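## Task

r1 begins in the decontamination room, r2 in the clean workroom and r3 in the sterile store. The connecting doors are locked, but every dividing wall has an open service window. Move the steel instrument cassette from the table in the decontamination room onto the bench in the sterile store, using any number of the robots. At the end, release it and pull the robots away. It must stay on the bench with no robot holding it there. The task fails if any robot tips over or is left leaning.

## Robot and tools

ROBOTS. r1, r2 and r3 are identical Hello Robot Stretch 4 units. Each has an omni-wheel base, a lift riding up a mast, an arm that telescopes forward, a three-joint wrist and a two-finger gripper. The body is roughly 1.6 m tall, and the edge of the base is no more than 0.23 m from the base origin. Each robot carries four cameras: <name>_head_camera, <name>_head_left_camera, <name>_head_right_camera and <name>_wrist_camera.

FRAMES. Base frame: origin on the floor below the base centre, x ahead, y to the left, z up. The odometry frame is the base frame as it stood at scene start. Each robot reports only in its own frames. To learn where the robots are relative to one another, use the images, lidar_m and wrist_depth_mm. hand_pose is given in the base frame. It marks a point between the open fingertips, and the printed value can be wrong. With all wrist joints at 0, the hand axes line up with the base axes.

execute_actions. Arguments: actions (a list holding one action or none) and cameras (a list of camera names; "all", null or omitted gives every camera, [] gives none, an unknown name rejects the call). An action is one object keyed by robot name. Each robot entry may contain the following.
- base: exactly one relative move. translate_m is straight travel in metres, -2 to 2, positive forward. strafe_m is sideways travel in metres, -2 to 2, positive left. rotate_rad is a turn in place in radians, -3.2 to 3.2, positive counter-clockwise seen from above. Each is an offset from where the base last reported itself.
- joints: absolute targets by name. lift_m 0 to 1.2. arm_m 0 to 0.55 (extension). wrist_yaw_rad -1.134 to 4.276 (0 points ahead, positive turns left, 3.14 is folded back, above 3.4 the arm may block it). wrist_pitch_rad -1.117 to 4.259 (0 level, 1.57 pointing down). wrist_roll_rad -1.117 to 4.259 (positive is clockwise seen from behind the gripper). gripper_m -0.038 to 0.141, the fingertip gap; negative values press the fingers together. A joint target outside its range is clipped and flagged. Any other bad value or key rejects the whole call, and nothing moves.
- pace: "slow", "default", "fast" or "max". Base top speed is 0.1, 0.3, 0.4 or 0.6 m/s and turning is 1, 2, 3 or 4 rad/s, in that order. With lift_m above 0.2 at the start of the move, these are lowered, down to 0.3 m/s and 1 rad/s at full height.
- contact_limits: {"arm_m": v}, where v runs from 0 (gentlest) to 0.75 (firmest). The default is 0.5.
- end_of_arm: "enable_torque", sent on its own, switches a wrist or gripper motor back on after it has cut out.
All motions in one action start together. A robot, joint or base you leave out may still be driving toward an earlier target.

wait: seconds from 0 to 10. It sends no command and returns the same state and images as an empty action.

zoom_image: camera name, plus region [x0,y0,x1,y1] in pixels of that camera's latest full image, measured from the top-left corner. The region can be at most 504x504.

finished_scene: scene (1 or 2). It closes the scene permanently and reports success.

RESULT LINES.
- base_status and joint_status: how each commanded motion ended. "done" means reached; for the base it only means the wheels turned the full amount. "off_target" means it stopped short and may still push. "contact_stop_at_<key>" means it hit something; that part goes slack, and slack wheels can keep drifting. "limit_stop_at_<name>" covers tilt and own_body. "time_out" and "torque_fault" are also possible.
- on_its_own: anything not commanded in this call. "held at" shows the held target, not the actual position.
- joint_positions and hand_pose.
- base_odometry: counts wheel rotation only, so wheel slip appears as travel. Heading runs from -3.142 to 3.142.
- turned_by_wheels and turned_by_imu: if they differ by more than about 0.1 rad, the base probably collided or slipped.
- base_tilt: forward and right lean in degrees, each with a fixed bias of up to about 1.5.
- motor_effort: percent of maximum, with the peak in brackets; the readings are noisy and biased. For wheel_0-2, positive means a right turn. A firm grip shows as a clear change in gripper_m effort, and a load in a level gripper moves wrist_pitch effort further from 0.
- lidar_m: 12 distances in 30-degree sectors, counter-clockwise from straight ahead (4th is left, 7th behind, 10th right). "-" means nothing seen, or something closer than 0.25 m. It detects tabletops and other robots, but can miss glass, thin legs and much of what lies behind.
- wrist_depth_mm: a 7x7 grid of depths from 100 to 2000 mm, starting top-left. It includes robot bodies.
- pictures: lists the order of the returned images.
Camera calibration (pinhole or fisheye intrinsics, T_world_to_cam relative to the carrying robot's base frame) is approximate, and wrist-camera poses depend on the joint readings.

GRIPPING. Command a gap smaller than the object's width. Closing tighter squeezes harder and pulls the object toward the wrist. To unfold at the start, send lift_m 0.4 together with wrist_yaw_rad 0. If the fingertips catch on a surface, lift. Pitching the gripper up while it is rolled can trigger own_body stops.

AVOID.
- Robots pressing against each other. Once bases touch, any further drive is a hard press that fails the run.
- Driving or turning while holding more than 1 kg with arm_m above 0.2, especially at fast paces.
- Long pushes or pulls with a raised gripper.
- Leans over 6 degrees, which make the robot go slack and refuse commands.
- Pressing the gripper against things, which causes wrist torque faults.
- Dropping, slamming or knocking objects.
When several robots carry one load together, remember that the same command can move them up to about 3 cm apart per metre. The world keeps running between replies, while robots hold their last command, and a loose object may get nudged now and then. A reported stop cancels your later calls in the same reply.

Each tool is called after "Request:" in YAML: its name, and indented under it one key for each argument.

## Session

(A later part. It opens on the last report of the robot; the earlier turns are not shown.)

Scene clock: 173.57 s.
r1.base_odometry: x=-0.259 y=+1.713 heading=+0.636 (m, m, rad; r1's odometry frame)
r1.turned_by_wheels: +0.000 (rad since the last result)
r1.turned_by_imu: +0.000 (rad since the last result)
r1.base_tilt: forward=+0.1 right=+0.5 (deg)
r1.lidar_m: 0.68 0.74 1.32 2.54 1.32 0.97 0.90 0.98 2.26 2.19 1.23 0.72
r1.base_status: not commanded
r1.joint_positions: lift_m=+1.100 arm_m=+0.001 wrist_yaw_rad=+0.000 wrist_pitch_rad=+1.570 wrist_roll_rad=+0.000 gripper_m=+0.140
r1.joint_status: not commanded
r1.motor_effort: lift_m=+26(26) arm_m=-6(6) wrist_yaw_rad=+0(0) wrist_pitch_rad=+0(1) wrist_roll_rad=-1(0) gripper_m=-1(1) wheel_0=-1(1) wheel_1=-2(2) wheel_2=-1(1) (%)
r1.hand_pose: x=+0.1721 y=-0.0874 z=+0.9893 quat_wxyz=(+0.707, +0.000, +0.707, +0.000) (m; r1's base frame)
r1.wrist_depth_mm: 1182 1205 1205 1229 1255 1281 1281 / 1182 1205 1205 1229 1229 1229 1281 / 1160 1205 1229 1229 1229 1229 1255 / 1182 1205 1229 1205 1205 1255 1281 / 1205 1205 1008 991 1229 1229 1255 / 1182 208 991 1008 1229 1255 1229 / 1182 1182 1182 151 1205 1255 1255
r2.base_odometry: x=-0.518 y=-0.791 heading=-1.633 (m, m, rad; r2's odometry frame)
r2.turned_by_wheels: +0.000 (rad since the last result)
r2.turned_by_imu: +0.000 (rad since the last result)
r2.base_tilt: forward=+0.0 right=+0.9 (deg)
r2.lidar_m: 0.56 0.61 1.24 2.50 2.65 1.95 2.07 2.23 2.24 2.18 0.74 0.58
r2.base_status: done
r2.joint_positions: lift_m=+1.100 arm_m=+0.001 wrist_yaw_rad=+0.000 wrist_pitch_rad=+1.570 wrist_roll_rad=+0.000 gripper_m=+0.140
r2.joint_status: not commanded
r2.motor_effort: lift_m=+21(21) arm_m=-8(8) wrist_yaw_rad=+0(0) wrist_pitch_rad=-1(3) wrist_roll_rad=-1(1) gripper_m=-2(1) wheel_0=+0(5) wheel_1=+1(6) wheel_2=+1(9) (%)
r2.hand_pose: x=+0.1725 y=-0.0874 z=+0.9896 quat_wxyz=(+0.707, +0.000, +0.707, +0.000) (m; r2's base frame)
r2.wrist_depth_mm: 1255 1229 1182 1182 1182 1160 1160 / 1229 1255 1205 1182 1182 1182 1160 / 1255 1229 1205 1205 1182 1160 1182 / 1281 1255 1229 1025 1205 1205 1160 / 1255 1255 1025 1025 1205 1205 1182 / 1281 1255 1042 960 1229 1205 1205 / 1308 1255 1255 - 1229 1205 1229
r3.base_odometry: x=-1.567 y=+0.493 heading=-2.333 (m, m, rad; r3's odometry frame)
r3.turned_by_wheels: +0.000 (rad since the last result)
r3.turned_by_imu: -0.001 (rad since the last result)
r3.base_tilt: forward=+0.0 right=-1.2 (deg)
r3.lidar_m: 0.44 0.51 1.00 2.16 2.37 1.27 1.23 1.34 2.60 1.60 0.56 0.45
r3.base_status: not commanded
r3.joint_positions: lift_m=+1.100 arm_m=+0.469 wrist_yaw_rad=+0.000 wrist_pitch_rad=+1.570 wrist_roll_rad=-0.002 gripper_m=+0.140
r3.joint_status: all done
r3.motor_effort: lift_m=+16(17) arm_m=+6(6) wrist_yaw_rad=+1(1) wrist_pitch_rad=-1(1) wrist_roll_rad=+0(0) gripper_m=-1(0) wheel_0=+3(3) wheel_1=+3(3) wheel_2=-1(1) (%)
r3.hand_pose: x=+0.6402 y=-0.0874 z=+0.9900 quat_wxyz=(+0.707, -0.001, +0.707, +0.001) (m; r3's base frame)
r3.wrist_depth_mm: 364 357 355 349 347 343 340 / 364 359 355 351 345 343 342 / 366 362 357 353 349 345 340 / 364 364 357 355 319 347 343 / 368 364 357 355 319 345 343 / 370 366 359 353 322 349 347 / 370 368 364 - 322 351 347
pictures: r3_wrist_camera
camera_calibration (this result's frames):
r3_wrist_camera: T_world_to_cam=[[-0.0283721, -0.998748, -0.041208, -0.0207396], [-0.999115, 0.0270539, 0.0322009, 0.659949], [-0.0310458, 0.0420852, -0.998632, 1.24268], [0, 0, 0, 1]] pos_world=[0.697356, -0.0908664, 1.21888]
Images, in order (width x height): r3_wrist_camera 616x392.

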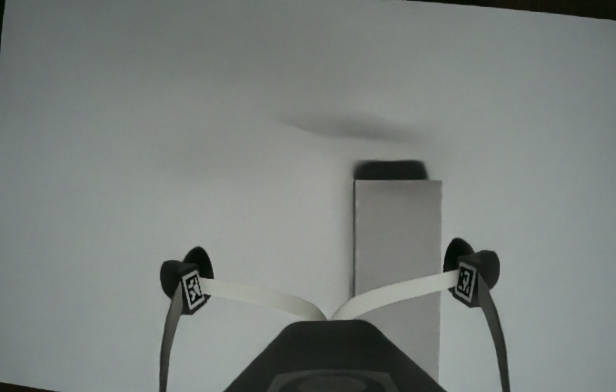

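Request:
execute_actions:
  actions:
    - {"r3":{"base":{"strafe_m":-0.06},"joints":{"lift_m":1.06,"arm_m":0.422}}}
  cameras: []

Request:
execute_actions:
  actions:
    - {"r3":{"joints":{"lift_m":0.997}}}
  cameras: ["r3_wrist_camera"]

Request:
execute_actions:
  actions:
    - {"r3":{"joints":{"gripper_m":0.02}}}
  cameras: []

Request:
execute_actions:
  actions:
    - {"r3":{"base":{"translate_m":-0.8},"joints":{"lift_m":1.07}}}
  cameras: []

Request:
execute_actions:
  actions:
    - {"r3":{"base":{"rotate_rad":3.05},"joints":{"arm_m":0.5}}}
  cameras: ["r3_wrist_camera","r3_head_camera"]

Scene clock: 185.07 s.
r1.base_odometry: x=-0.259 y=+1.713 heading=+0.636 (m, m, rad; r1's odometry frame)
r1.turned_by_wheels: +0.000 (rad since the last result)
r1.turned_by_imu: +0.000 (rad since the last result)
r1.base_tilt: forward=+0.0 right=+0.7 (deg)
r1.lidar_m: 0.68 0.75 1.34 2.54 1.27 0.95 0.93 0.99 2.28 2.20 1.27 0.70
r1.base_status: not commanded
r1.joint_positions: lift_m=+1.100 arm_m=+0.001 wrist_yaw_rad=+0.000 wrist_pitch_rad=+1.570 wrist_roll_rad=+0.000 gripper_m=+0.140
r1.joint_status: not commanded
r1.motor_effort: lift_m=+26(26) arm_m=-6(6) wrist_yaw_rad=+0(0) wrist_pitch_rad=-1(1) wrist_roll_rad=-1(0) gripper_m=-1(1) wheel_0=-1(1) wheel_1=-1(1) wheel_2=-1(1) (%)
r1.hand_pose: x=+0.1721 y=-0.0874 z=+0.9893 quat_wxyz=(+0.707, +0.000, +0.707, +0.000) (m; r1's base frame)
r1.wrist_depth_mm: 1160 1205 1205 1229 1229 1255 1281 / 1205 1182 1205 1229 1229 1255 1255 / 1205 1205 1205 1229 1229 1229 1281 / 1160 1205 1229 1229 1229 1255 1255 / 1182 1205 976 991 1229 1229 1255 / 1182 208 991 991 1205 1255 1255 / 1182 1182 1182 152 1205 1255 1255
r2.base_odometry: x=-0.518 y=-0.791 heading=-1.633 (m, m, rad; r2's odometry frame)
r2.turned_by_wheels: +0.000 (rad since the last result)
r2.turned_by_imu: -0.001 (rad since the last result)
r2.base_tilt: forward=+0.1 right=+1.0 (deg)
r2.lidar_m: 0.55 0.60 1.22 2.50 2.66 1.94 2.05 2.23 2.25 2.20 0.75 0.57
r2.base_status: not commanded
r2.joint_positions: lift_m=+1.100 arm_m=+0.001 wrist_yaw_rad=+0.000 wrist_pitch_rad=+1.570 wrist_roll_rad=+0.000 gripper_m=+0.140
r2.joint_status: not commanded
r2.motor_effort: lift_m=+21(21) arm_m=-8(8) wrist_yaw_rad=+0(1) wrist_pitch_rad=-1(1) wrist_roll_rad=+1(0) gripper_m=-1(2) wheel_0=+0(0) wheel_1=+0(0) wheel_2=+1(1) (%)
r2.hand_pose: x=+0.1725 y=-0.0874 z=+0.9896 quat_wxyz=(+0.707, +0.000, +0.707, +0.000) (m; r2's base frame)
r2.wrist_depth_mm: 1182 1205 1182 1205 1182 1182 1160 / 1255 1229 1229 1205 1182 1182 1160 / 1255 1255 1205 1229 1182 1182 1160 / 1281 1255 1205 1025 1205 1182 1182 / 1281 1255 1025 1008 1205 1205 1205 / 1281 1255 1060 960 1205 1205 1205 / 1281 1281 1281 - 1229 1182 1229
r3.base_odometry: x=-1.611 y=+0.534 heading=-2.333 (m, m, rad; r3's odometry frame)
r3.turned_by_wheels: +0.000 (rad since the last result)
r3.turned_by_imu: -0.002 (rad since the last result)
r3.base_tilt: forward=+0.1 right=-1.2 (deg)
r3.lidar_m: 0.43 0.49 1.00 2.22 2.42 1.27 1.24 1.34 2.56 1.61 0.55 0.45
r3.base_status: done
r3.joint_positions: lift_m=+1.060 arm_m=+0.423 wrist_yaw_rad=+0.000 wrist_pitch_rad=+1.570 wrist_roll_rad=-0.002 gripper_m=+0.140
r3.joint_status: all done
r3.motor_effort: lift_m=+16(14) arm_m=-5(6) wrist_yaw_rad=+0(0) wrist_pitch_rad=-1(1) wrist_roll_rad=+0(1) gripper_m=+1(1) wheel_0=+2(10) wheel_1=-1(11) wheel_2=+0(1) (%)
r3.hand_pose: x=+0.5942 y=-0.0874 z=+0.9500 quat_wxyz=(+0.707, -0.001, +0.707, +0.001) (m; r3's base frame)
r3.wrist_depth_mm: 324 317 315 310 309 304 301 / 324 319 317 312 309 306 303 / 324 320 317 281 309 306 303 / 325 322 319 282 310 307 304 / 327 324 319 283 312 307 306 / 329 324 319 283 312 309 307 / 329 327 322 - 314 310 307
pictures: none
No camera images: the call's "cameras" was empty. Leave "cameras" out to get every camera's image.

Scene clock: 186.27 s.
r1.base_odometry: x=-0.259 y=+1.713 heading=+0.636 (m, m, rad; r1's odometry frame)
r1.turned_by_wheels: +0.000 (rad since the last result)
r1.turned_by_imu: +0.000 (rad since the last result)
r1.base_tilt: forward=+0.1 right=+0.7 (deg)
r1.lidar_m: 0.68 0.74 1.31 2.52 1.29 0.95 0.93 1.01 2.26 2.21 1.24 0.73
r1.base_status: not commanded
r1.joint_positions: lift_m=+1.100 arm_m=+0.001 wrist_yaw_rad=+0.000 wrist_pitch_rad=+1.570 wrist_roll_rad=+0.000 gripper_m=+0.140
r1.joint_status: not commanded
r1.motor_effort: lift_m=+26(26) arm_m=-6(6) wrist_yaw_rad=+1(0) wrist_pitch_rad=-1(1) wrist_roll_rad=+0(0) gripper_m=+0(0) wheel_0=-1(1) wheel_1=-2(1) wheel_2=-1(1) (%)
r1.hand_pose: x=+0.1721 y=-0.0874 z=+0.9893 quat_wxyz=(+0.707, +0.000, +0.707, +0.000) (m; r1's base frame)
r1.wrist_depth_mm: 1182 1229 1205 1229 1229 1255 1255 / 1182 1182 1205 1229 1229 1255 1281 / 1205 1205 1229 1255 1229 1229 1255 / 1182 1205 1205 1229 1229 1255 1255 / 1182 1205 991 991 1229 1255 1229 / 1182 207 991 991 1205 1255 1229 / 1182 1182 1182 152 1229 1229 1255
r2.base_odometry: x=-0.518 y=-0.791 heading=-1.633 (m, m, rad; r2's odometry frame)
r2.turned_by_wheels: +0.000 (rad since the last result)
r2.turned_by_imu: +0.000 (rad since the last result)
r2.base_tilt: forward=+0.1 right=+0.9 (deg)
r2.lidar_m: 0.56 0.61 1.23 2.51 2.68 1.95 2.06 2.24 2.26 2.18 0.76 0.57
r2.base_status: not commanded
r2.joint_positions: lift_m=+1.100 arm_m=+0.001 wrist_yaw_rad=+0.000 wrist_pitch_rad=+1.570 wrist_roll_rad=+0.000 gripper_m=+0.140
r2.joint_status: not commanded
r2.motor_effort: lift_m=+21(21) arm_m=-8(8) wrist_yaw_rad=+0(0) wrist_pitch_rad=-3(1) wrist_roll_rad=+0(1) gripper_m=+0(3) wheel_0=+0(0) wheel_1=+0(0) wheel_2=+1(1) (%)
r2.hand_pose: x=+0.1725 y=-0.0874 z=+0.9896 quat_wxyz=(+0.707, +0.000, +0.707, +0.000) (m; r2's base frame)
r2.wrist_depth_mm: 1229 1229 1205 1182 1205 1160 1160 / 1255 1205 1229 1182 1182 1182 1160 / 1229 1229 1205 1229 1205 1182 1182 / 1255 1229 1229 1008 1182 1182 1182 / 1308 1255 1008 991 1205 1205 1205 / 1281 1255 1042 960 1229 1205 1205 / 1255 1281 1308 - 1205 1205 1205
r3.base_odometry: x=-1.611 y=+0.534 heading=-2.333 (m, m, rad; r3's odometry frame)
r3.turned_by_wheels: +0.000 (rad since the last result)
r3.turned_by_imu: +0.000 (rad since the last result)
r3.base_tilt: forward=+0.0 right=-1.2 (deg)
r3.lidar_m: 0.43 0.47 1.00 2.22 2.42 1.26 1.24 1.33 2.55 1.57 0.56 0.43
r3.base_status: not commanded
r3.joint_positions: lift_m=+0.997 arm_m=+0.423 wrist_yaw_rad=+0.000 wrist_pitch_rad=+1.570 wrist_roll_rad=-0.002 gripper_m=+0.140
r3.joint_status: all done
r3.motor_effort: lift_m=+16(15) arm_m=-6(6) wrist_yaw_rad=-1(1) wrist_pitch_rad=+1(0) wrist_roll_rad=+0(1) gripper_m=+3(3) wheel_0=+1(2) wheel_1=-1(1) wheel_2=+0(0) (%)
r3.hand_pose: x=+0.5942 y=-0.0874 z=+0.8870 quat_wxyz=(+0.707, -0.001, +0.707, +0.001) (m; r3's base frame)
r3.wrist_depth_mm: 256 254 251 249 246 243 240 / 258 254 252 249 246 244 242 / 259 255 253 218 247 245 243 / 259 257 254 220 247 246 244 / 260 258 254 220 248 245 244 / 263 258 254 219 219 246 245 / 263 259 257 - 250 248 246
pictures: r3_wrist_camera
camera_calibration (this result's frames):
r3_wrist_camera: T_world_to_cam=[[-0.0284348, -0.998746, -0.0412061, -0.0262523], [-0.999111, 0.0271138, 0.0322703, 0.617235], [-0.0311125, 0.042087, -0.998629, 1.13847], [0, 0, 0, 1]] pos_world=[0.651361, -0.0908699, 1.11591]
Images, in order (width x height): r3_wrist_camera 616x392.

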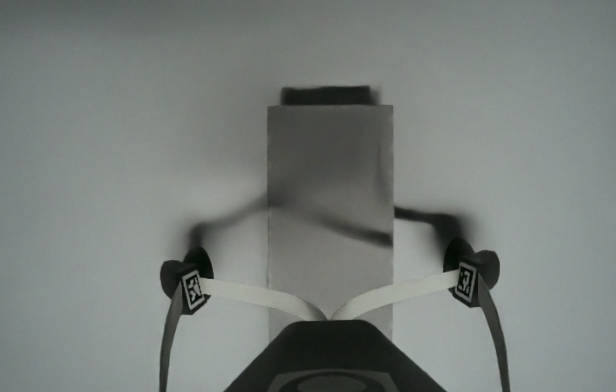

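Scene clock: 188.43 s.
r1.base_odometry: x=-0.259 y=+1.713 heading=+0.636 (m, m, rad; r1's odometry frame)
r1.turned_by_wheels: +0.000 (rad since the last result)
r1.turned_by_imu: +0.000 (rad since the last result)
r1.base_tilt: forward=+0.1 right=+0.5 (deg)
r1.lidar_m: 0.67 0.72 1.30 2.53 1.27 0.95 0.91 1.01 2.26 2.19 1.26 0.72
r1.base_status: not commanded
r1.joint_positions: lift_m=+1.100 arm_m=+0.001 wrist_yaw_rad=+0.000 wrist_pitch_rad=+1.570 wrist_roll_rad=+0.000 gripper_m=+0.140
r1.joint_status: not commanded
r1.motor_effort: lift_m=+26(26) arm_m=-6(6) wrist_yaw_rad=+0(0) wrist_pitch_rad=-1(1) wrist_roll_rad=-1(1) gripper_m=-1(2) wheel_0=-1(1) wheel_1=-2(2) wheel_2=-1(1) (%)
r1.hand_pose: x=+0.1721 y=-0.0874 z=+0.9893 quat_wxyz=(+0.707, +0.000, +0.707, +0.000) (m; r1's base frame)
r1.wrist_depth_mm: 1205 1182 1205 1205 1229 1229 1255 / 1205 1182 1205 1229 1229 1255 1281 / 1205 1205 1205 1229 1205 1255 1229 / 1182 1205 1229 1205 1229 1281 1229 / 1182 1182 991 1008 1229 1255 1255 / 1160 207 991 1008 1229 1255 1255 / 1160 1182 1205 151 1229 1229 1255
r2.base_odometry: x=-0.518 y=-0.791 heading=-1.633 (m, m, rad; r2's odometry frame)
r2.turned_by_wheels: +0.000 (rad since the last result)
r2.turned_by_imu: -0.001 (rad since the last result)
r2.base_tilt: forward=+0.0 right=+0.9 (deg)
r2.lidar_m: 0.55 0.61 1.23 2.49 2.68 1.95 2.07 2.24 2.26 2.18 0.75 0.57
r2.base_status: not commanded
r2.joint_positions: lift_m=+1.100 arm_m=+0.001 wrist_yaw_rad=+0.000 wrist_pitch_rad=+1.570 wrist_roll_rad=+0.000 gripper_m=+0.140
r2.joint_status: not commanded
r2.motor_effort: lift_m=+21(21) arm_m=-8(8) wrist_yaw_rad=-1(0) wrist_pitch_rad=-2(4) wrist_roll_rad=-1(0) gripper_m=-2(0) wheel_0=+0(0) wheel_1=+1(1) wheel_2=+1(1) (%)
r2.hand_pose: x=+0.1725 y=-0.0874 z=+0.9896 quat_wxyz=(+0.707, +0.000, +0.707, +0.000) (m; r2's base frame)
r2.wrist_depth_mm: 1229 1229 1205 1182 1182 1160 1160 / 1229 1255 1205 1182 1160 1160 1160 / 1229 1205 1205 1205 1160 1182 1160 / 1229 1255 1255 1008 1205 1182 1182 / 1281 1255 1042 1008 1205 1205 1205 / 1281 1255 1042 960 1229 1205 1205 / 1281 1255 1281 - 1229 1229 1205
r3.base_odometry: x=-1.611 y=+0.534 heading=-2.333 (m, m, rad; r3's odometry frame)
r3.turned_by_wheels: +0.000 (rad since the last result)
r3.turned_by_imu: -0.001 (rad since the last result)
r3.base_tilt: forward=+0.0 right=-1.1 (deg)
r3.lidar_m: 0.43 0.48 0.97 2.21 2.42 1.27 1.24 1.34 2.54 1.57 0.56 0.45
r3.base_status: not commanded
r3.joint_positions: lift_m=+0.997 arm_m=+0.423 wrist_yaw_rad=+0.000 wrist_pitch_rad=+1.570 wrist_roll_rad=-0.002 gripper_m=+0.020
r3.joint_status: all done
r3.motor_effort: lift_m=+17(17) arm_m=-6(5) wrist_yaw_rad=+0(1) wrist_pitch_rad=+0(0) wrist_roll_rad=+0(0) gripper_m=-20(22) wheel_0=+2(1) wheel_1=-1(1) wheel_2=+0(0) (%)
r3.hand_pose: x=+0.5942 y=-0.0874 z=+0.8870 quat_wxyz=(+0.707, -0.001, +0.707, +0.001) (m; r3's base frame)
r3.wrist_depth_mm: 256 254 250 247 245 241 240 / 258 254 251 248 245 243 240 / 258 255 253 204 245 243 241 / 258 256 254 205 247 244 242 / 260 257 254 206 205 245 244 / 262 257 193 206 205 180 244 / 263 258 256 - 250 247 246
pictures: none
No camera images: the call's "cameras" was empty. Leave "cameras" out to get every camera's image.

Scene clock: 192.60 s.
r1.base_odometry: x=-0.259 y=+1.713 heading=+0.636 (m, m, rad; r1's odometry frame)
r1.turned_by_wheels: +0.000 (rad since the last result)
r1.turned_by_imu: +0.000 (rad since the last result)
r1.base_tilt: forward=+0.1 right=+0.6 (deg)
r1.lidar_m: 0.67 0.72 1.33 2.54 1.29 0.97 0.92 0.98 2.27 2.18 1.26 0.72
r1.base_status: not commanded
r1.joint_positions: lift_m=+1.100 arm_m=+0.001 wrist_yaw_rad=+0.000 wrist_pitch_rad=+1.570 wrist_roll_rad=+0.000 gripper_m=+0.140
r1.joint_status: not commanded
r1.motor_effort: lift_m=+26(26) arm_m=-6(6) wrist_yaw_rad=+0(1) wrist_pitch_rad=+0(0) wrist_roll_rad=-3(2) gripper_m=-2(2) wheel_0=-1(1) wheel_1=-2(2) wheel_2=-1(1) (%)
r1.hand_pose: x=+0.1721 y=-0.0874 z=+0.9893 quat_wxyz=(+0.707, +0.000, +0.707, +0.000) (m; r1's base frame)
r1.wrist_depth_mm: 1229 1205 1229 1229 1229 1229 1281 / 1205 1182 1205 1205 1229 1308 1255 / 1182 1205 1205 1229 1255 1229 1255 / 1182 1182 1229 1229 1229 1255 1255 / 1182 1205 976 991 1229 1229 1281 / 1182 207 976 991 1255 1229 1229 / 1182 1205 1229 151 1229 1205 1255
r2.base_odometry: x=-0.518 y=-0.791 heading=-1.633 (m, m, rad; r2's odometry frame)
r2.turned_by_wheels: +0.000 (rad since the last result)
r2.turned_by_imu: -0.001 (rad since the last result)
r2.base_tilt: forward=+0.0 right=+0.9 (deg)
r2.lidar_m: 0.56 0.60 1.24 2.49 2.65 1.93 2.06 2.24 2.26 2.17 0.76 0.57
r2.base_status: not commanded
r2.joint_positions: lift_m=+1.100 arm_m=+0.001 wrist_yaw_rad=+0.000 wrist_pitch_rad=+1.570 wrist_roll_rad=+0.000 gripper_m=+0.140
r2.joint_status: not commanded
r2.motor_effort: lift_m=+21(21) arm_m=-8(8) wrist_yaw_rad=+0(0) wrist_pitch_rad=-3(4) wrist_roll_rad=-1(1) gripper_m=-3(1) wheel_0=+0(0) wheel_1=+0(1) wheel_2=+1(1) (%)
r2.hand_pose: x=+0.1725 y=-0.0874 z=+0.9896 quat_wxyz=(+0.707, +0.000, +0.707, +0.000) (m; r2's base frame)
r2.wrist_depth_mm: 1205 1205 1205 1182 1182 1182 1138 / 1229 1229 1205 1182 1182 1160 1160 / 1281 1229 1205 1205 1205 1182 1138 / 1281 1255 1229 1008 1182 1182 1182 / 1281 1255 1042 1008 1205 1205 1182 / 1281 1255 1060 946 1229 1205 1205 / 1308 1255 1255 - 1255 1255 1182
r3.base_odometry: x=-1.058 y=+1.112 heading=-2.334 (m, m, rad; r3's odometry frame)
r3.turned_by_wheels: -0.001 (rad since the last result)
r3.turned_by_imu: +0.000 (rad since the last result)
r3.base_tilt: forward=+0.0 right=-1.1 (deg)
r3.lidar_m: 0.49 1.35 2.25 2.32 0.58 0.46 0.44 0.49 0.74 2.41 1.74 1.25
r3.base_status: done
r3.joint_positions: lift_m=+1.070 arm_m=+0.423 wrist_yaw_rad=+0.000 wrist_pitch_rad=+1.570 wrist_roll_rad=-0.002 gripper_m=+0.020
r3.joint_status: all done
r3.motor_effort: lift_m=+25(27) arm_m=-6(6) wrist_yaw_rad=+0(0) wrist_pitch_rad=-1(1) wrist_roll_rad=-1(0) gripper_m=-22(21) wheel_0=-4(4) wheel_1=-3(8) wheel_2=+1(8) (%)
r3.hand_pose: x=+0.5941 y=-0.0874 z=+0.9593 quat_wxyz=(+0.707, -0.001, +0.707, +0.001) (m; r3's base frame)
r3.wrist_depth_mm: 1229 1205 1182 1182 1160 1160 1138 / 1229 1229 1205 1182 1160 1182 1138 / 1229 1229 1205 205 1182 1160 1182 / 1229 1229 1229 206 1182 1182 1182 / 1229 1255 1229 206 205 1182 1160 / 1255 1229 196 206 204 180 1160 / 1255 1229 1229 - 1205 1182 1160
pictures: none
No camera images: the call's "cameras" was empty. Leave "cameras" out to get every camera's image.

Scene clock: 196.07 s.
r1.base_odometry: x=-0.259 y=+1.713 heading=+0.636 (m, m, rad; r1's odometry frame)
r1.turned_by_wheels: +0.000 (rad since the last result)
r1.turned_by_imu: +0.000 (rad since the last result)
r1.base_tilt: forward=+0.0 right=+0.6 (deg)
r1.lidar_m: 0.68 0.74 1.32 2.53 1.33 0.94 0.93 0.98 2.28 2.20 1.27 0.71
r1.base_status: not commanded
r1.joint_positions: lift_m=+1.100 arm_m=+0.001 wrist_yaw_rad=+0.000 wrist_pitch_rad=+1.570 wrist_roll_rad=+0.000 gripper_m=+0.140
r1.joint_status: not commanded
r1.motor_effort: lift_m=+26(26) arm_m=-6(6) wrist_yaw_rad=-1(0) wrist_pitch_rad=-1(1) wrist_roll_rad=-1(2) gripper_m=+1(1) wheel_0=-1(1) wheel_1=-2(2) wheel_2=-1(1) (%)
r1.hand_pose: x=+0.1721 y=-0.0874 z=+0.9893 quat_wxyz=(+0.707, +0.000, +0.707, +0.000) (m; r1's base frame)
r1.wrist_depth_mm: 1205 1205 1205 1255 1229 1229 1255 / 1205 1205 1205 1255 1255 1229 1255 / 1182 1182 1229 1255 1229 1255 1255 / 1182 1182 1205 1205 1229 1229 1255 / 1182 1205 991 1008 1205 1255 1255 / 1182 208 976 991 1205 1229 1255 / 1182 1160 1205 151 1229 1229 1255
r2.base_odometry: x=-0.518 y=-0.791 heading=-1.633 (m, m, rad; r2's odometry frame)
r2.turned_by_wheels: +0.000 (rad since the last result)
r2.turned_by_imu: -0.001 (rad since the last result)
r2.base_tilt: forward=+0.0 right=+0.9 (deg)
r2.lidar_m: 0.55 0.61 1.25 2.50 2.66 1.95 2.06 2.24 2.26 2.18 0.75 0.57
r2.base_status: not commanded
r2.joint_positions: lift_m=+1.100 arm_m=+0.001 wrist_yaw_rad=+0.000 wrist_pitch_rad=+1.570 wrist_roll_rad=+0.000 gripper_m=+0.140
r2.joint_status: not commanded
r2.motor_effort: lift_m=+21(21) arm_m=-8(8) wrist_yaw_rad=+0(0) wrist_pitch_rad=-1(1) wrist_roll_rad=+0(0) gripper_m=+0(1) wheel_0=+0(0) wheel_1=+1(0) wheel_2=+1(1) (%)
r2.hand_pose: x=+0.1725 y=-0.0874 z=+0.9896 quat_wxyz=(+0.707, +0.000, +0.707, +0.000) (m; r2's base frame)
r2.wrist_depth_mm: 1229 1205 1182 1182 1160 1138 1160 / 1255 1205 1205 1182 1182 1160 1160 / 1255 1255 1205 1205 1205 1182 1182 / 1255 1229 1255 1008 1205 1182 1138 / 1255 1255 1008 1008 1205 1205 1182 / 1255 1229 1025 976 1205 1205 1205 / 1281 1281 1255 - 1229 1205 1205
r3.base_odometry: x=-1.058 y=+1.112 heading=+0.716 (m, m, rad; r3's odometry frame)
r3.turned_by_wheels: +3.050 (rad since the last result)
r3.turned_by_imu: +3.044 (rad since the last result)
r3.base_tilt: forward=+0.1 right=-1.1 (deg)
r3.lidar_m: 0.43 0.46 0.67 2.42 1.89 1.28 1.23 1.30 2.05 2.32 0.61 0.45
r3.base_status: done
r3.joint_positions: lift_m=+1.070 arm_m=+0.499 wrist_yaw_rad=+0.000 wrist_pitch_rad=+1.570 wrist_roll_rad=-0.002 gripper_m=+0.020
r3.joint_status: all done
r3.motor_effort: lift_m=+24(25) arm_m=+5(6) wrist_yaw_rad=+0(2) wrist_pitch_rad=+1(1) wrist_roll_rad=+0(1) gripper_m=-22(21) wheel_0=-3(10) wheel_1=-2(8) wheel_2=-1(7) (%)
r3.hand_pose: x=+0.6704 y=-0.0874 z=+0.9594 quat_wxyz=(+0.707, -0.001, +0.707, +0.001) (m; r3's base frame)
r3.wrist_depth_mm: 436 430 427 418 415 410 407 / 436 433 427 421 415 410 413 / 436 436 430 205 421 413 410 / 439 433 430 205 418 415 413 / 442 439 430 206 204 418 415 / 445 439 195 206 204 179 415 / 442 442 433 - 424 421 418
pictures: r3_head_camera, r3_wrist_camera
camera_calibration (this result's frames):
r3_wrist_camera: T_world_to_cam=[[-0.0284085, -0.998746, -0.0412123, -0.0211125], [-0.999119, 0.0270965, 0.032054, 0.691315], [-0.0308971, 0.0420865, -0.998636, 1.21299], [0, 0, 0, 1]] pos_world=[0.727584, -0.0908689, 1.18831]
Images, in order (width x height): r3_head_camera 420x560, r3_wrist_camera 616x392.

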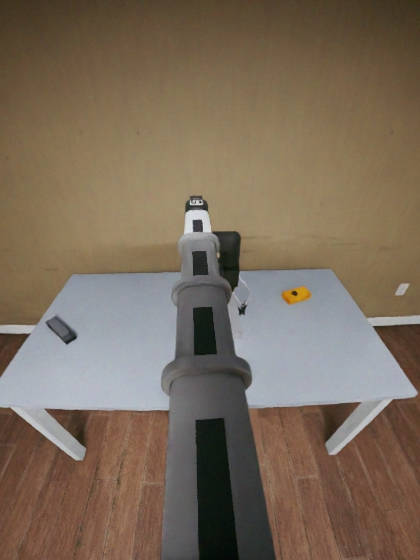

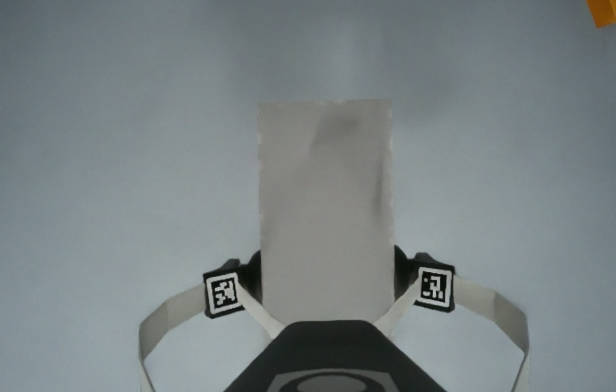

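Request:
execute_actions:
  actions:
    - {"r3":{"joints":{"lift_m":0.896}}}
  cameras: []

Request:
execute_actions:
  actions:
    - {"r3":{"joints":{"gripper_m":0.14}}}
  cameras: []

Request:
execute_actions:
  actions:
    - {"r3":{"joints":{"lift_m":1.05,"arm_m":0},"pace":"fast"}}
  cameras: ["r3_head_camera"]

Request:
finished_scene:
  scene: 1

Scene clock: 206.97 s.
r1.base_odometry: x=-0.259 y=+1.713 heading=+0.636 (m, m, rad; r1's odometry frame)
r1.turned_by_wheels: +0.000 (rad since the last result)
r1.turned_by_imu: +0.000 (rad since the last result)
r1.base_tilt: forward=+0.0 right=+0.6 (deg)
r1.lidar_m: 0.69 0.74 1.32 2.52 1.29 0.97 0.91 1.01 2.27 2.18 1.24 0.74
r1.base_status: not commanded
r1.joint_positions: lift_m=+1.100 arm_m=+0.001 wrist_yaw_rad=+0.000 wrist_pitch_rad=+1.570 wrist_roll_rad=+0.000 gripper_m=+0.140
r1.joint_status: not commanded
r1.motor_effort: lift_m=+26(26) arm_m=-6(6) wrist_yaw_rad=+0(0) wrist_pitch_rad=-1(0) wrist_roll_rad=+0(0) gripper_m=+0(1) wheel_0=-1(1) wheel_1=-1(2) wheel_2=-1(1) (%)
r1.hand_pose: x=+0.1721 y=-0.0874 z=+0.9893 quat_wxyz=(+0.707, +0.000, +0.707, +0.000) (m; r1's base frame)
r1.wrist_depth_mm: 1182 1205 1205 1229 1229 1255 1255 / 1160 1205 1205 1205 1255 1255 1255 / 1205 1182 1205 1205 1255 1255 1281 / 1182 1205 1160 1205 1255 1255 1281 / 1160 1182 1008 1008 1229 1255 1255 / 1182 206 976 991 1205 1229 1229 / 1160 1182 1205 151 1205 1255 1229
r2.base_odometry: x=-0.518 y=-0.791 heading=-1.633 (m, m, rad; r2's odometry frame)
r2.turned_by_wheels: +0.000 (rad since the last result)
r2.turned_by_imu: -0.002 (rad since the last result)
r2.base_tilt: forward=+0.1 right=+0.9 (deg)
r2.lidar_m: 0.56 0.60 1.22 2.51 2.68 1.96 2.07 2.23 2.26 2.18 0.74 0.58
r2.base_status: not commanded
r2.joint_positions: lift_m=+1.100 arm_m=+0.001 wrist_yaw_rad=+0.000 wrist_pitch_rad=+1.570 wrist_roll_rad=+0.000 gripper_m=+0.140
r2.joint_status: not commanded
r2.motor_effort: lift_m=+21(21) arm_m=-8(8) wrist_yaw_rad=+0(0) wrist_pitch_rad=-3(0) wrist_roll_rad=-3(0) gripper_m=-1(0) wheel_0=+0(0) wheel_1=+0(1) wheel_2=+1(1) (%)
r2.hand_pose: x=+0.1725 y=-0.0874 z=+0.9896 quat_wxyz=(+0.707, +0.000, +0.707, +0.000) (m; r2's base frame)
r2.wrist_depth_mm: 1229 1229 1205 1182 1182 1160 1138 / 1255 1229 1229 1205 1182 1160 1160 / 1255 1255 1229 1205 1182 1205 1160 / 1229 1255 1229 1025 1182 1205 1160 / 1255 1229 1025 1008 1205 1205 1205 / 1281 1281 1042 960 1182 1182 1182 / 1281 1281 1255 - 1229 1229 1205
r3.base_odometry: x=-1.058 y=+1.112 heading=+0.716 (m, m, rad; r3's odometry frame)
r3.turned_by_wheels: +0.000 (rad since the last result)
r3.turned_by_imu: -0.002 (rad since the last result)
r3.base_tilt: forward=+0.1 right=-1.1 (deg)
r3.lidar_m: 0.42 0.46 0.68 2.41 1.89 1.28 1.24 1.31 2.05 2.32 0.60 0.45
r3.base_status: not commanded
r3.joint_positions: lift_m=+0.896 arm_m=+0.499 wrist_yaw_rad=+0.000 wrist_pitch_rad=+1.570 wrist_roll_rad=-0.002 gripper_m=+0.020
r3.joint_status: all done
r3.motor_effort: lift_m=+18(22) arm_m=+4(4) wrist_yaw_rad=+1(1) wrist_pitch_rad=+0(1) wrist_roll_rad=+0(0) gripper_m=-22(19) wheel_0=-3(2) wheel_1=-2(2) wheel_2=-1(0) (%)
r3.hand_pose: x=+0.6704 y=-0.0874 z=+0.7859 quat_wxyz=(+0.707, -0.001, +0.707, +0.001) (m; r3's base frame)
r3.wrist_depth_mm: 255 254 251 249 245 242 240 / 258 255 251 248 246 243 241 / 259 255 253 204 246 244 242 / 259 257 254 205 247 245 242 / 262 257 254 206 206 246 244 / 263 258 196 206 205 180 245 / 262 259 258 - 250 247 246
pictures: none
No camera images: the call's "cameras" was empty. Leave "cameras" out to get every camera's image.

Scene clock: 209.13 s.
r1.base_odometry: x=-0.259 y=+1.713 heading=+0.636 (m, m, rad; r1's odometry frame)
r1.turned_by_wheels: +0.000 (rad since the last result)
r1.turned_by_imu: +0.000 (rad since the last result)
r1.base_tilt: forward=+0.1 right=+0.6 (deg)
r1.lidar_m: 0.68 0.73 1.31 2.52 1.29 0.95 0.92 0.96 2.25 2.18 1.22 0.70
r1.base_status: not commanded
r1.joint_positions: lift_m=+1.100 arm_m=+0.001 wrist_yaw_rad=+0.000 wrist_pitch_rad=+1.570 wrist_roll_rad=+0.000 gripper_m=+0.140
r1.joint_status: not commanded
r1.motor_effort: lift_m=+26(26) arm_m=-6(7) wrist_yaw_rad=+0(0) wrist_pitch_rad=-1(0) wrist_roll_rad=-1(2) gripper_m=-1(1) wheel_0=-1(1) wheel_1=-2(1) wheel_2=-1(1) (%)
r1.hand_pose: x=+0.1721 y=-0.0874 z=+0.9893 quat_wxyz=(+0.707, +0.000, +0.707, +0.000) (m; r1's base frame)
r1.wrist_depth_mm: 1205 1205 1229 1205 1255 1255 1255 / 1182 1205 1205 1229 1229 1255 1255 / 1160 1229 1205 1229 1205 1255 1255 / 1160 1205 1205 1229 1229 1229 1255 / 1182 1205 991 1008 1229 1229 1255 / 1182 207 991 991 1229 1229 1281 / 1182 1205 1205 151 1229 1205 1255
r2.base_odometry: x=-0.518 y=-0.791 heading=-1.633 (m, m, rad; r2's odometry frame)
r2.turned_by_wheels: +0.000 (rad since the last result)
r2.turned_by_imu: -0.001 (rad since the last result)
r2.base_tilt: forward=+0.0 right=+0.9 (deg)
r2.lidar_m: 0.56 0.61 1.23 2.50 2.68 1.93 2.06 2.24 2.25 2.20 0.78 0.58
r2.base_status: not commanded
r2.joint_positions: lift_m=+1.100 arm_m=+0.001 wrist_yaw_rad=+0.000 wrist_pitch_rad=+1.570 wrist_roll_rad=+0.000 gripper_m=+0.140
r2.joint_status: not commanded
r2.motor_effort: lift_m=+21(21) arm_m=-8(8) wrist_yaw_rad=+0(0) wrist_pitch_rad=+0(3) wrist_roll_rad=-1(0) gripper_m=-2(2) wheel_0=+0(0) wheel_1=+0(0) wheel_2=+1(1) (%)
r2.hand_pose: x=+0.1725 y=-0.0874 z=+0.9896 quat_wxyz=(+0.707, +0.000, +0.707, +0.000) (m; r2's base frame)
r2.wrist_depth_mm: 1229 1229 1205 1205 1182 1138 1160 / 1229 1205 1229 1182 1205 1205 1182 / 1229 1255 1229 1205 1182 1182 1138 / 1255 1255 1229 1008 1182 1182 1182 / 1281 1281 1008 1008 1205 1205 1160 / 1281 1255 1042 976 1229 1205 1205 / 1281 1255 1255 - 1205 1229 1182
r3.base_odometry: x=-1.058 y=+1.112 heading=+0.716 (m, m, rad; r3's odometry frame)
r3.turned_by_wheels: +0.000 (rad since the last result)
r3.turned_by_imu: -0.001 (rad since the last result)
r3.base_tilt: forward=+0.0 right=-1.2 (deg)
r3.lidar_m: 0.43 0.47 0.66 2.42 1.90 1.29 1.23 1.29 2.06 2.30 0.61 0.46
r3.base_status: not commanded
r3.joint_positions: lift_m=+0.896 arm_m=+0.499 wrist_yaw_rad=+0.000 wrist_pitch_rad=+1.570 wrist_roll_rad=-0.002 gripper_m=+0.140
r3.joint_status: all done
r3.motor_effort: lift_m=+17(17) arm_m=+5(4) wrist_yaw_rad=+0(1) wrist_pitch_rad=+0(1) wrist_roll_rad=+0(0) gripper_m=+1(23) wheel_0=-3(3) wheel_1=-2(2) wheel_2=+0(0) (%)
r3.hand_pose: x=+0.6703 y=-0.0874 z=+0.7859 quat_wxyz=(+0.707, -0.001, +0.707, +0.001) (m; r3's base frame)
r3.wrist_depth_mm: 258 254 252 249 246 243 241 / 257 256 252 250 247 244 242 / 259 256 253 219 247 246 243 / 260 257 254 220 246 246 244 / 262 259 254 220 248 246 244 / 263 259 255 220 219 246 245 / 263 260 257 - 250 248 247
pictures: none
No camera images: the call's "cameras" was empty. Leave "cameras" out to get every camera's image.

Scene clock: 211.23 s.
r1.base_odometry: x=-0.259 y=+1.713 heading=+0.636 (m, m, rad; r1's odometry frame)
r1.turned_by_wheels: +0.000 (rad since the last result)
r1.turned_by_imu: +0.000 (rad since the last result)
r1.base_tilt: forward=+0.1 right=+0.6 (deg)
r1.lidar_m: 0.69 0.71 1.34 2.53 1.31 0.96 0.89 0.99 2.26 2.18 1.26 0.72
r1.base_status: not commanded
r1.joint_positions: lift_m=+1.100 arm_m=+0.001 wrist_yaw_rad=+0.000 wrist_pitch_rad=+1.570 wrist_roll_rad=+0.000 gripper_m=+0.140
r1.joint_status: not commanded
r1.motor_effort: lift_m=+26(26) arm_m=-6(5) wrist_yaw_rad=+0(0) wrist_pitch_rad=+0(0) wrist_roll_rad=-2(0) gripper_m=+0(0) wheel_0=-1(1) wheel_1=-2(2) wheel_2=-1(1) (%)
r1.hand_pose: x=+0.1721 y=-0.0874 z=+0.9893 quat_wxyz=(+0.707, +0.000, +0.707, +0.000) (m; r1's base frame)
r1.wrist_depth_mm: 1205 1182 1205 1229 1229 1255 1255 / 1182 1205 1205 1182 1229 1255 1255 / 1182 1182 1205 1205 1229 1229 1255 / 1182 1182 1182 1182 1229 1255 1229 / 1182 1205 1025 991 1229 1229 1255 / 1182 208 991 991 1205 1229 1229 / 1160 1182 1205 151 1229 1229 1229
r2.base_odometry: x=-0.518 y=-0.791 heading=-1.633 (m, m, rad; r2's odometry frame)
r2.turned_by_wheels: +0.000 (rad since the last result)
r2.turned_by_imu: -0.001 (rad since the last result)
r2.base_tilt: forward=+0.0 right=+1.0 (deg)
r2.lidar_m: 0.55 0.61 1.24 2.51 2.68 1.95 2.06 2.24 2.25 2.19 0.75 0.57
r2.base_status: not commanded
r2.joint_positions: lift_m=+1.100 arm_m=+0.001 wrist_yaw_rad=+0.000 wrist_pitch_rad=+1.570 wrist_roll_rad=+0.000 gripper_m=+0.140
r2.joint_status: not commanded
r2.motor_effort: lift_m=+21(21) arm_m=-8(8) wrist_yaw_rad=+0(0) wrist_pitch_rad=+0(3) wrist_roll_rad=+0(1) gripper_m=-2(1) wheel_0=+0(0) wheel_1=+0(1) wheel_2=+1(1) (%)
r2.hand_pose: x=+0.1725 y=-0.0874 z=+0.9896 quat_wxyz=(+0.707, +0.000, +0.707, +0.000) (m; r2's base frame)
r2.wrist_depth_mm: 1205 1205 1229 1182 1182 1160 1138 / 1205 1229 1182 1205 1160 1160 1182 / 1229 1229 1205 1182 1205 1182 1160 / 1255 1255 1205 1025 1205 1160 1160 / 1255 1255 1025 1008 1182 1182 1205 / 1281 1255 1025 960 1205 1229 1205 / 1255 1281 1255 - 1229 1205 1205
r3.base_odometry: x=-1.058 y=+1.112 heading=+0.716 (m, m, rad; r3's odometry frame)
r3.turned_by_wheels: +0.000 (rad since the last result)
r3.turned_by_imu: -0.001 (rad since the last result)
r3.base_tilt: forward=+0.0 right=-1.1 (deg)
r3.lidar_m: 0.42 0.47 0.67 2.42 1.90 1.28 1.24 1.32 2.05 2.30 0.62 0.45
r3.base_status: not commanded
r3.joint_positions: lift_m=+1.050 arm_m=+0.001 wrist_yaw_rad=+0.000 wrist_pitch_rad=+1.570 wrist_roll_rad=-0.002 gripper_m=+0.140
r3.joint_status: all done
r3.motor_effort: lift_m=+24(26) arm_m=-6(5) wrist_yaw_rad=+1(0) wrist_pitch_rad=-1(2) wrist_roll_rad=+0(0) gripper_m=-2(1) wheel_0=-3(3) wheel_1=-2(2) wheel_2=+0(0) (%)
r3.hand_pose: x=+0.1720 y=-0.0874 z=+0.9394 quat_wxyz=(+0.707, -0.001, +0.707, +0.001) (m; r3's base frame)
r3.wrist_depth_mm: 1229 1205 1182 1160 1182 1138 1118 / 1229 1205 1182 1160 1160 1138 960 / 1229 1205 1182 1182 1160 1160 1138 / 1229 1229 1205 1182 1160 1160 1138 / 1229 1229 976 991 1160 1160 1160 / 1229 1229 976 854 1182 1138 1138 / 1229 1229 1205 - 1182 1160 1160
pictures: r3_head_camera
Images, in order (width x height): r3_head_camera 420x560.

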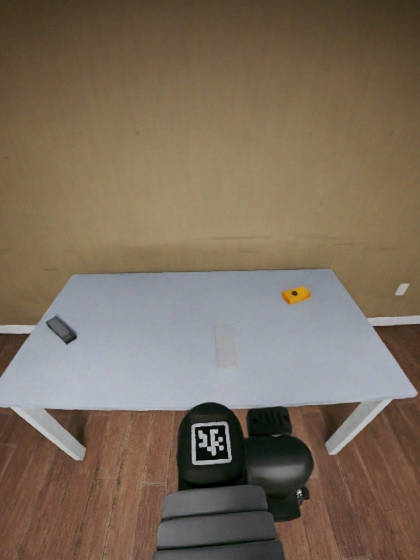

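The scene is finished: the task was done.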